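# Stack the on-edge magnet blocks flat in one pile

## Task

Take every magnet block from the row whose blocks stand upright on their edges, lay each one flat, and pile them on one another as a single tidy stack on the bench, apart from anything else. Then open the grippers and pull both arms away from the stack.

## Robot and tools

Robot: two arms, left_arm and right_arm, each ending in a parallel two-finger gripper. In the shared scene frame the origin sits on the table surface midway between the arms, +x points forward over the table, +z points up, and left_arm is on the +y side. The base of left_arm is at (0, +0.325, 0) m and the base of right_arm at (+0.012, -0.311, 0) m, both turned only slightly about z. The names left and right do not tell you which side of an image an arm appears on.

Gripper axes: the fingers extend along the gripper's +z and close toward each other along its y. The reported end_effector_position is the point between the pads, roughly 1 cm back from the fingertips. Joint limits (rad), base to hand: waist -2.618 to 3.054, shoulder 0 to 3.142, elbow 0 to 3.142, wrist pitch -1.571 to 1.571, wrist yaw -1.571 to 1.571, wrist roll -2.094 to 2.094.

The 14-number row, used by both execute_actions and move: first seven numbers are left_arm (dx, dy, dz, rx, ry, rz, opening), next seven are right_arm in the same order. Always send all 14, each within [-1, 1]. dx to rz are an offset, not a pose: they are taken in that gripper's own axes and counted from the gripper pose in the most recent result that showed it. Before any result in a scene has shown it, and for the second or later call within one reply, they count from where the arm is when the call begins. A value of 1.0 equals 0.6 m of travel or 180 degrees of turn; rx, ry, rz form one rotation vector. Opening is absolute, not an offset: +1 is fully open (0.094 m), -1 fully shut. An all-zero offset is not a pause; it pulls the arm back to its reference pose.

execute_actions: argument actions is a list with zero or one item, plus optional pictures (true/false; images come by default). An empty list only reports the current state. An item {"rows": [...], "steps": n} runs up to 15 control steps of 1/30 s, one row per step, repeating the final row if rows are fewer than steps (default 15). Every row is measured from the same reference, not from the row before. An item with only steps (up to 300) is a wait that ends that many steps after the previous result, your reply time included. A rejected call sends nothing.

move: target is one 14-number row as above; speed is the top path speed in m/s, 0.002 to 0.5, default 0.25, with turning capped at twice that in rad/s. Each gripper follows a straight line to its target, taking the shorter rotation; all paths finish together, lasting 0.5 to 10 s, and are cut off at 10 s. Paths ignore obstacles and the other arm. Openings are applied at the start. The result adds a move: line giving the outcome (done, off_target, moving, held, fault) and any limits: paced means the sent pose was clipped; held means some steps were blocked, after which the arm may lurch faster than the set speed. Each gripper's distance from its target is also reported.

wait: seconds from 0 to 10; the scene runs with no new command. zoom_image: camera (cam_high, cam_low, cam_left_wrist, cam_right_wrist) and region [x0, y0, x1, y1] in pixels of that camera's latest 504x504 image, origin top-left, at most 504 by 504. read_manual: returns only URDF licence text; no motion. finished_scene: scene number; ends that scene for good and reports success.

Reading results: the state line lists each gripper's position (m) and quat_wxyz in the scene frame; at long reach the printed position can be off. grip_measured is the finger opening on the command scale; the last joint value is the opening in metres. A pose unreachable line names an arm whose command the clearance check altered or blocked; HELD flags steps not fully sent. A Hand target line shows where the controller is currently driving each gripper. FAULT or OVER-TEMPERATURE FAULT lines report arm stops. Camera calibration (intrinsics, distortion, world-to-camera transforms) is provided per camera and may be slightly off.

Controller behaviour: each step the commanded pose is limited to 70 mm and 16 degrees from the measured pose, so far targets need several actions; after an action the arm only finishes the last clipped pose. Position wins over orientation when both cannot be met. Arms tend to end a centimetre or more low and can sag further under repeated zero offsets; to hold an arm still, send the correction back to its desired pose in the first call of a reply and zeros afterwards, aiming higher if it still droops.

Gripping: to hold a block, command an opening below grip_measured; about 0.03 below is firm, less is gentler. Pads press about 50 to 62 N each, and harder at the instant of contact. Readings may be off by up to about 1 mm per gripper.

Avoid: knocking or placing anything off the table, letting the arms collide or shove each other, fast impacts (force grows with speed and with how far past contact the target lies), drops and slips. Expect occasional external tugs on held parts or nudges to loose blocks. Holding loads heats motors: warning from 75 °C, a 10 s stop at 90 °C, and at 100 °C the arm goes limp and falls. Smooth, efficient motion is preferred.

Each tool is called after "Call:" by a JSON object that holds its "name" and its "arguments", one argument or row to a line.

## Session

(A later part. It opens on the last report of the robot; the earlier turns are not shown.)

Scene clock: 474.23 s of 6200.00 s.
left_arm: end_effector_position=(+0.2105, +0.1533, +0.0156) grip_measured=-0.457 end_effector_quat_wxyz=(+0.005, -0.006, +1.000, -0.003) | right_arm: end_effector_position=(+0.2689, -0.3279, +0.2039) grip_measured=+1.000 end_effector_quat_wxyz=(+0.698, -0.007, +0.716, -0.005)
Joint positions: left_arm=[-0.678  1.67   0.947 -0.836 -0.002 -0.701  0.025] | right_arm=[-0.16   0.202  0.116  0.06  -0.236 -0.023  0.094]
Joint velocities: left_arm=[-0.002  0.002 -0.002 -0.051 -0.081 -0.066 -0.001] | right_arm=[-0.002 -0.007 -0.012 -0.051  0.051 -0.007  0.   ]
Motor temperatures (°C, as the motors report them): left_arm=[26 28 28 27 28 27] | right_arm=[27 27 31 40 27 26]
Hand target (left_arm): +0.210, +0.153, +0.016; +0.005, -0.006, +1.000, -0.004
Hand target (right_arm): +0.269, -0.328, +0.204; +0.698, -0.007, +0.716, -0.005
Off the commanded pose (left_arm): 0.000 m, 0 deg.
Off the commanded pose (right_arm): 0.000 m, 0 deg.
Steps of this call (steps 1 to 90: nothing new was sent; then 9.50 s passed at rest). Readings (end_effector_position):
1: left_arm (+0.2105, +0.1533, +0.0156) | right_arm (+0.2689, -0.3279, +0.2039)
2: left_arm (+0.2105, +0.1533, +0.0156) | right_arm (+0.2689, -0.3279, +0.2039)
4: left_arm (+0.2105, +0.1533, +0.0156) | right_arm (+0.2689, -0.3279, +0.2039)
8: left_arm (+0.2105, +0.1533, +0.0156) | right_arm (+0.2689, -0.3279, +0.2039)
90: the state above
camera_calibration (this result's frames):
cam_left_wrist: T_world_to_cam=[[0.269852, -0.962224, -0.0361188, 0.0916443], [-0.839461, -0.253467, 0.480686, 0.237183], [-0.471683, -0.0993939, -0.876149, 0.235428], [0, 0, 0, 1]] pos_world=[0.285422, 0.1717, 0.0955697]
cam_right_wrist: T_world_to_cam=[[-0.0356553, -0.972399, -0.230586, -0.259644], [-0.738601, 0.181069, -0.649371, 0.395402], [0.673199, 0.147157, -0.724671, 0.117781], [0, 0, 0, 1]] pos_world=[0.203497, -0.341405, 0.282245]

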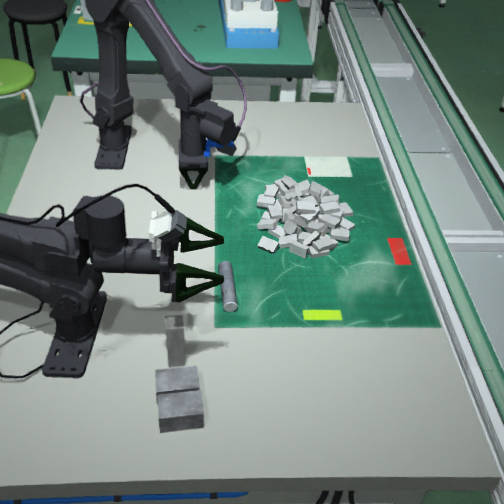

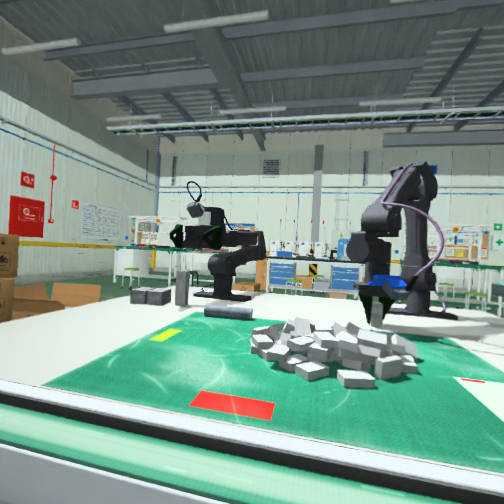

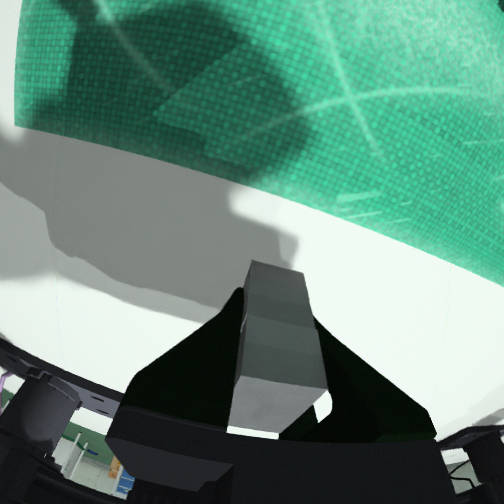

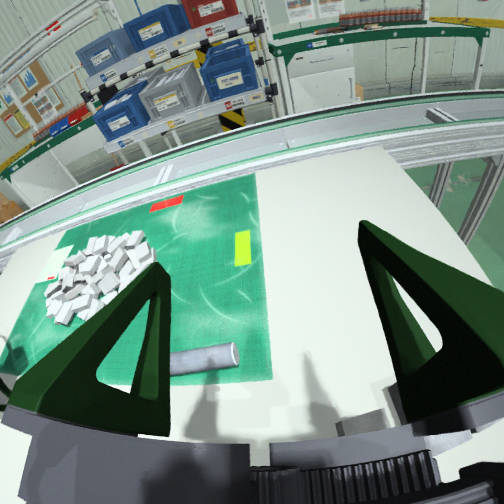

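Call:
{"name": "execute_actions", "arguments": {
  "actions": [
    {"rows": [[0,0,0,0,0,0,-0.46,0,0,0,0,0,0,1],[0,0,0,0,0,0,-0.45,0,0,0,0,0,0,1],[0,0,0,0,0,0,-0.43,0,0,0,0,0,0,1],[0,0,0,0,0,0,-0.40,0,0,0,0,0,0,1],[0,0,0,0,0,0,-0.36,0,0,0,0,0,0,1],[0,0,0,0,0,0,-0.3,0,0,0,0,0,0,1],[0,0,0,0,0,0,-0.22,0,0,0,0,0,0,1],[0,0,0,0,0,0,-0.14,0,0,0,0,0,0,1],[0,0,0,0,0,0,-0.05,0,0,0,0,0,0,1],[0,0,0,0,0,0,0.05,0,0,0,0,0,0,1],[0,0,0,0,0,0,0.15,0,0,0,0,0,0,1],[0,0,0,0,0,0,0.2,0,0,0,0,0,0,1]], "steps": 15}
  ],
  "pictures": false
}}

Call:
{"name": "move", "arguments": {
  "target": [0,0,-0.2,0,0,0,0.2,0,0,0,0,0,0,1],
  "speed": 0.12
}}

Scene clock: 480.10 s of 6200.00 s.
left_arm: end_effector_position=(+0.2105, +0.1533, +0.0156) grip_measured=+0.198 end_effector_quat_wxyz=(+0.005, -0.006, +1.000, -0.003) | right_arm: end_effector_position=(+0.2689, -0.3279, +0.2039) grip_measured=+1.000 end_effector_quat_wxyz=(+0.698, -0.007, +0.716, -0.005)
Joint positions: left_arm=[-0.678  1.67   0.947 -0.836 -0.002 -0.701  0.056] | right_arm=[-0.16   0.202  0.116  0.06  -0.236 -0.023  0.094]
Joint velocities: left_arm=[-0.012 -0.017  0.002  0.066 -0.022  0.051  0.   ] | right_arm=[-0.012 -0.007  0.007  0.007 -0.095 -0.051  0.   ]
Motor temperatures (°C, as the motors report them): left_arm=[26 28 28 27 27 27] | right_arm=[27 27 31 40 27 26]
Hand target (left_arm): +0.210, +0.153, +0.016; +0.005, -0.006, +1.000, -0.003
Hand target (right_arm): +0.269, -0.328, +0.204; +0.698, -0.007, +0.716, -0.005
Off the commanded pose (left_arm): 0.000 m, 0 deg.
Off the commanded pose (right_arm): 0.000 m, 0 deg.
Steps of this call (steps 1 to 90: nothing new was sent; then 2.37 s passed at rest; steps 91 to 105: all 15 steps of this action). Readings (end_effector_position):
91: left_arm (+0.2105, +0.1533, +0.0156) | right_arm (+0.2689, -0.3279, +0.2039)
92: left_arm (+0.2105, +0.1533, +0.0156) | right_arm (+0.2689, -0.3279, +0.2039)
94: left_arm (+0.2105, +0.1533, +0.0156) | right_arm (+0.2689, -0.3279, +0.2039)
98: left_arm (+0.2105, +0.1533, +0.0156) | right_arm (+0.2689, -0.3279, +0.2039)
105: the state above

Scene clock: 481.93 s of 6200.00 s.
left_arm: end_effector_position=(+0.2102, +0.1535, +0.1276) grip_measured=+0.199 end_effector_quat_wxyz=(-0.001, -0.006, +1.000, +0.002) | right_arm: end_effector_position=(+0.2689, -0.3279, +0.2039) grip_measured=+1.000 end_effector_quat_wxyz=(+0.698, -0.007, +0.716, -0.005)
Joint positions: left_arm=[-0.678  1.575  1.309 -1.31  -0.002 -0.701  0.056] | right_arm=[-0.16   0.202  0.116  0.06  -0.236 -0.023  0.094]
Joint velocities: left_arm=[-0.012  0.002  0.017 -0.066 -0.051  0.007 -0.001] | right_arm=[ 0.017 -0.007 -0.017  0.022 -0.051  0.022  0.   ]
Motor temperatures (°C, as the motors report them): left_arm=[26 28 28 27 27 27] | right_arm=[27 27 31 40 27 26]
Hand target (left_arm): +0.212, +0.154, +0.135; +0.005, -0.006, +1.000, -0.003
Hand target (right_arm): +0.269, -0.328, +0.204; +0.698, -0.007, +0.716, -0.005
Off the commanded pose (left_arm): 0.008 m, 1 deg.
Off the commanded pose (right_arm): 0.000 m, 0 deg.
move: done
camera_calibration (this result's frames):
cam_left_wrist: T_world_to_cam=[[0.269324, -0.961789, -0.0492519, 0.0976413], [-0.833468, -0.258403, 0.488424, 0.181732], [-0.482488, -0.0904947, -0.871215, 0.333722], [0, 0, 0, 1]] pos_world=[0.286187, 0.17107, 0.20679]
cam_right_wrist: T_world_to_cam=[[-0.0356553, -0.972399, -0.230586, -0.259644], [-0.738601, 0.181069, -0.649371, 0.395402], [0.673199, 0.147157, -0.724671, 0.117781], [0, 0, 0, 1]] pos_world=[0.203497, -0.341405, 0.282245]

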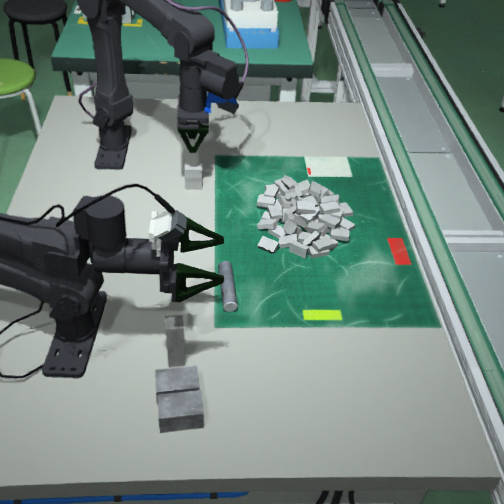

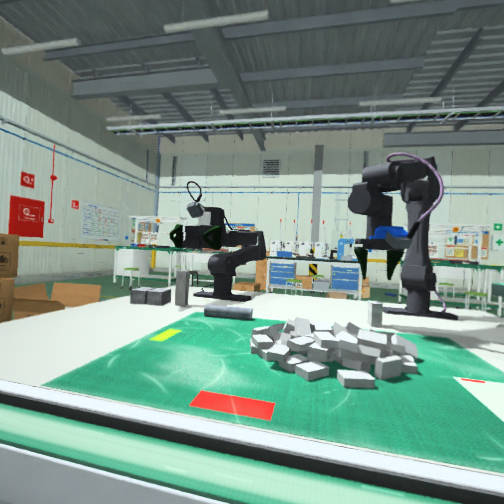

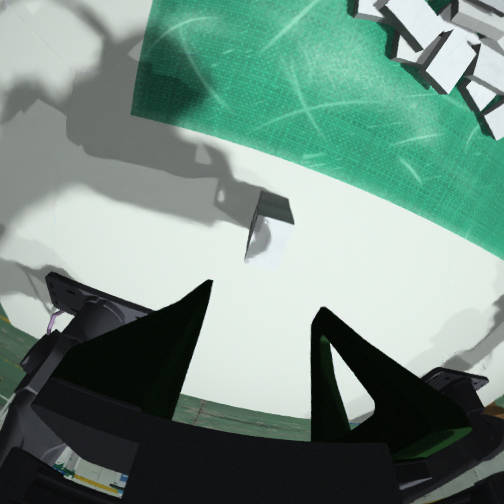

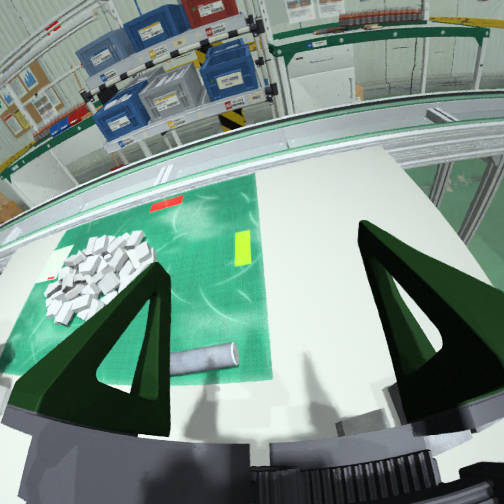

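Call:
{"name": "move", "arguments": {
  "target": [-0.1,0.25,-0.05,0,0,0,0.2,0,0,0,0,0,0,1],
  "speed": 0.2
}}

Call:
{"name": "zoom_image", "arguments": {
  "camera": "cam_high",
  "region": [165, 140, 225, 200]
}}

Call:
{"name": "zoom_image", "arguments": {
  "camera": "cam_low",
  "region": [345, 285, 405, 340]
}}

Scene clock: 486.40 s of 6200.00 s.
left_arm: end_effector_position=(+0.2632, +0.3046, +0.1543) grip_measured=+0.199 end_effector_quat_wxyz=(-0.003, -0.010, +1.000, +0.008) | right_arm: end_effector_position=(+0.2689, -0.3279, +0.2039) grip_measured=+1.000 end_effector_quat_wxyz=(+0.698, -0.007, +0.716, -0.005)
Joint positions: left_arm=[-0.081  1.552  1.391 -1.418 -0.014 -0.112  0.056] | right_arm=[-0.16   0.202  0.116  0.06  -0.236 -0.023  0.094]
Joint velocities: left_arm=[-0.017 -0.007 -0.002  0.022 -0.022  0.037  0.   ] | right_arm=[ 0.002 -0.017 -0.012  0.022 -0.037 -0.037  0.   ]
Motor temperatures (°C, as the motors report them): left_arm=[26 28 28 27 27 27] | right_arm=[27 27 31 40 27 26]
Hand target (left_arm): +0.265, +0.306, +0.157; -0.003, -0.006, +1.000, +0.009
Hand target (right_arm): +0.269, -0.328, +0.204; +0.698, -0.007, +0.716, -0.005
Off the commanded pose (left_arm): 0.007 m, 1 deg.
Off the commanded pose (right_arm): 0.000 m, 0 deg.
move: done
camera_calibration (this result's frames):
cam_left_wrist: T_world_to_cam=[[0.277159, -0.958942, -0.0601157, 0.228722], [-0.829734, -0.270425, 0.488275, 0.254546], [-0.484484, -0.0854499, -0.870617, 0.395095], [0, 0, 0, 1]] pos_world=[0.33923, 0.321928, 0.233438]
cam_right_wrist: T_world_to_cam=[[-0.0356553, -0.972399, -0.230586, -0.259644], [-0.738601, 0.181069, -0.649371, 0.395402], [0.673199, 0.147157, -0.724671, 0.117781], [0, 0, 0, 1]] pos_world=[0.203497, -0.341405, 0.282245]

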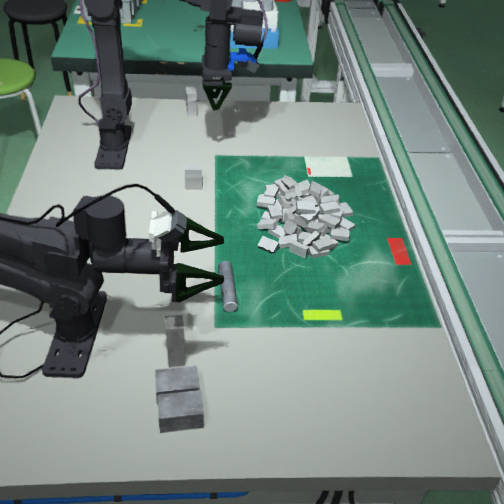

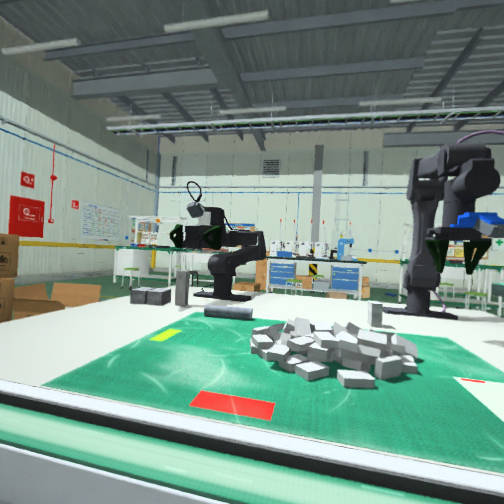

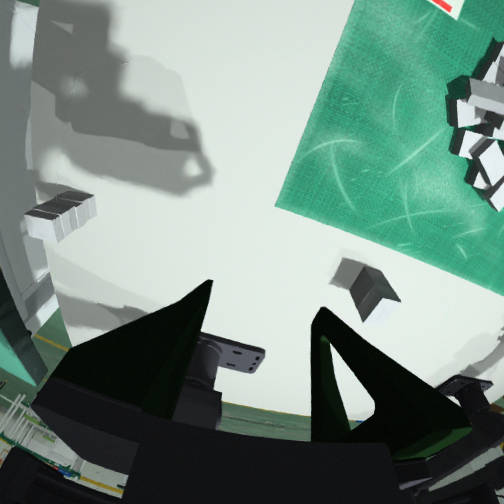

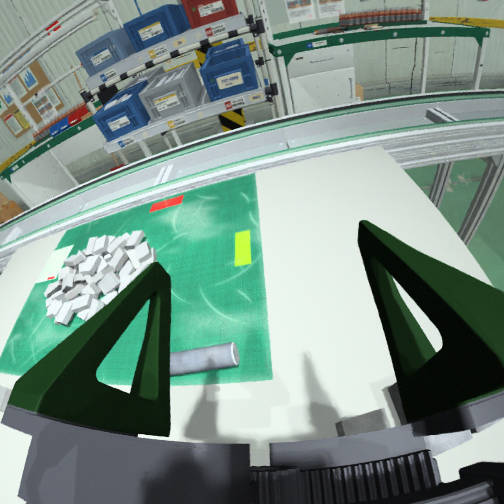

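Region (165, 140, 225, 200) of cam_high's 504x504 image, scaled by 8.400, with more detail than that image has.

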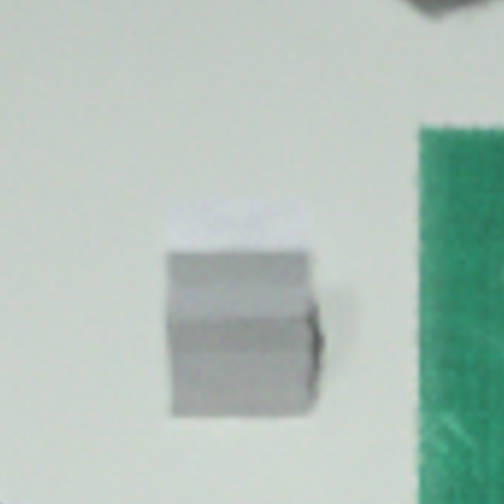

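Region (345, 285, 405, 340) of cam_low's 504x504 image, scaled by 8.400, with more detail than that image has; it fills the top 462 rows of this view, and the rest is white.

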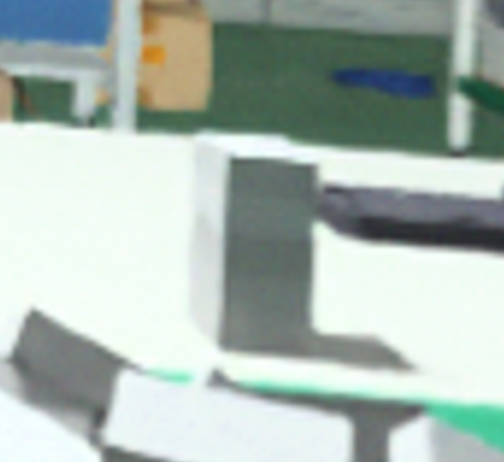

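Call:
{"name": "finished_scene", "arguments": {
  "scene": 1
}}

The scene is finished: the task was done.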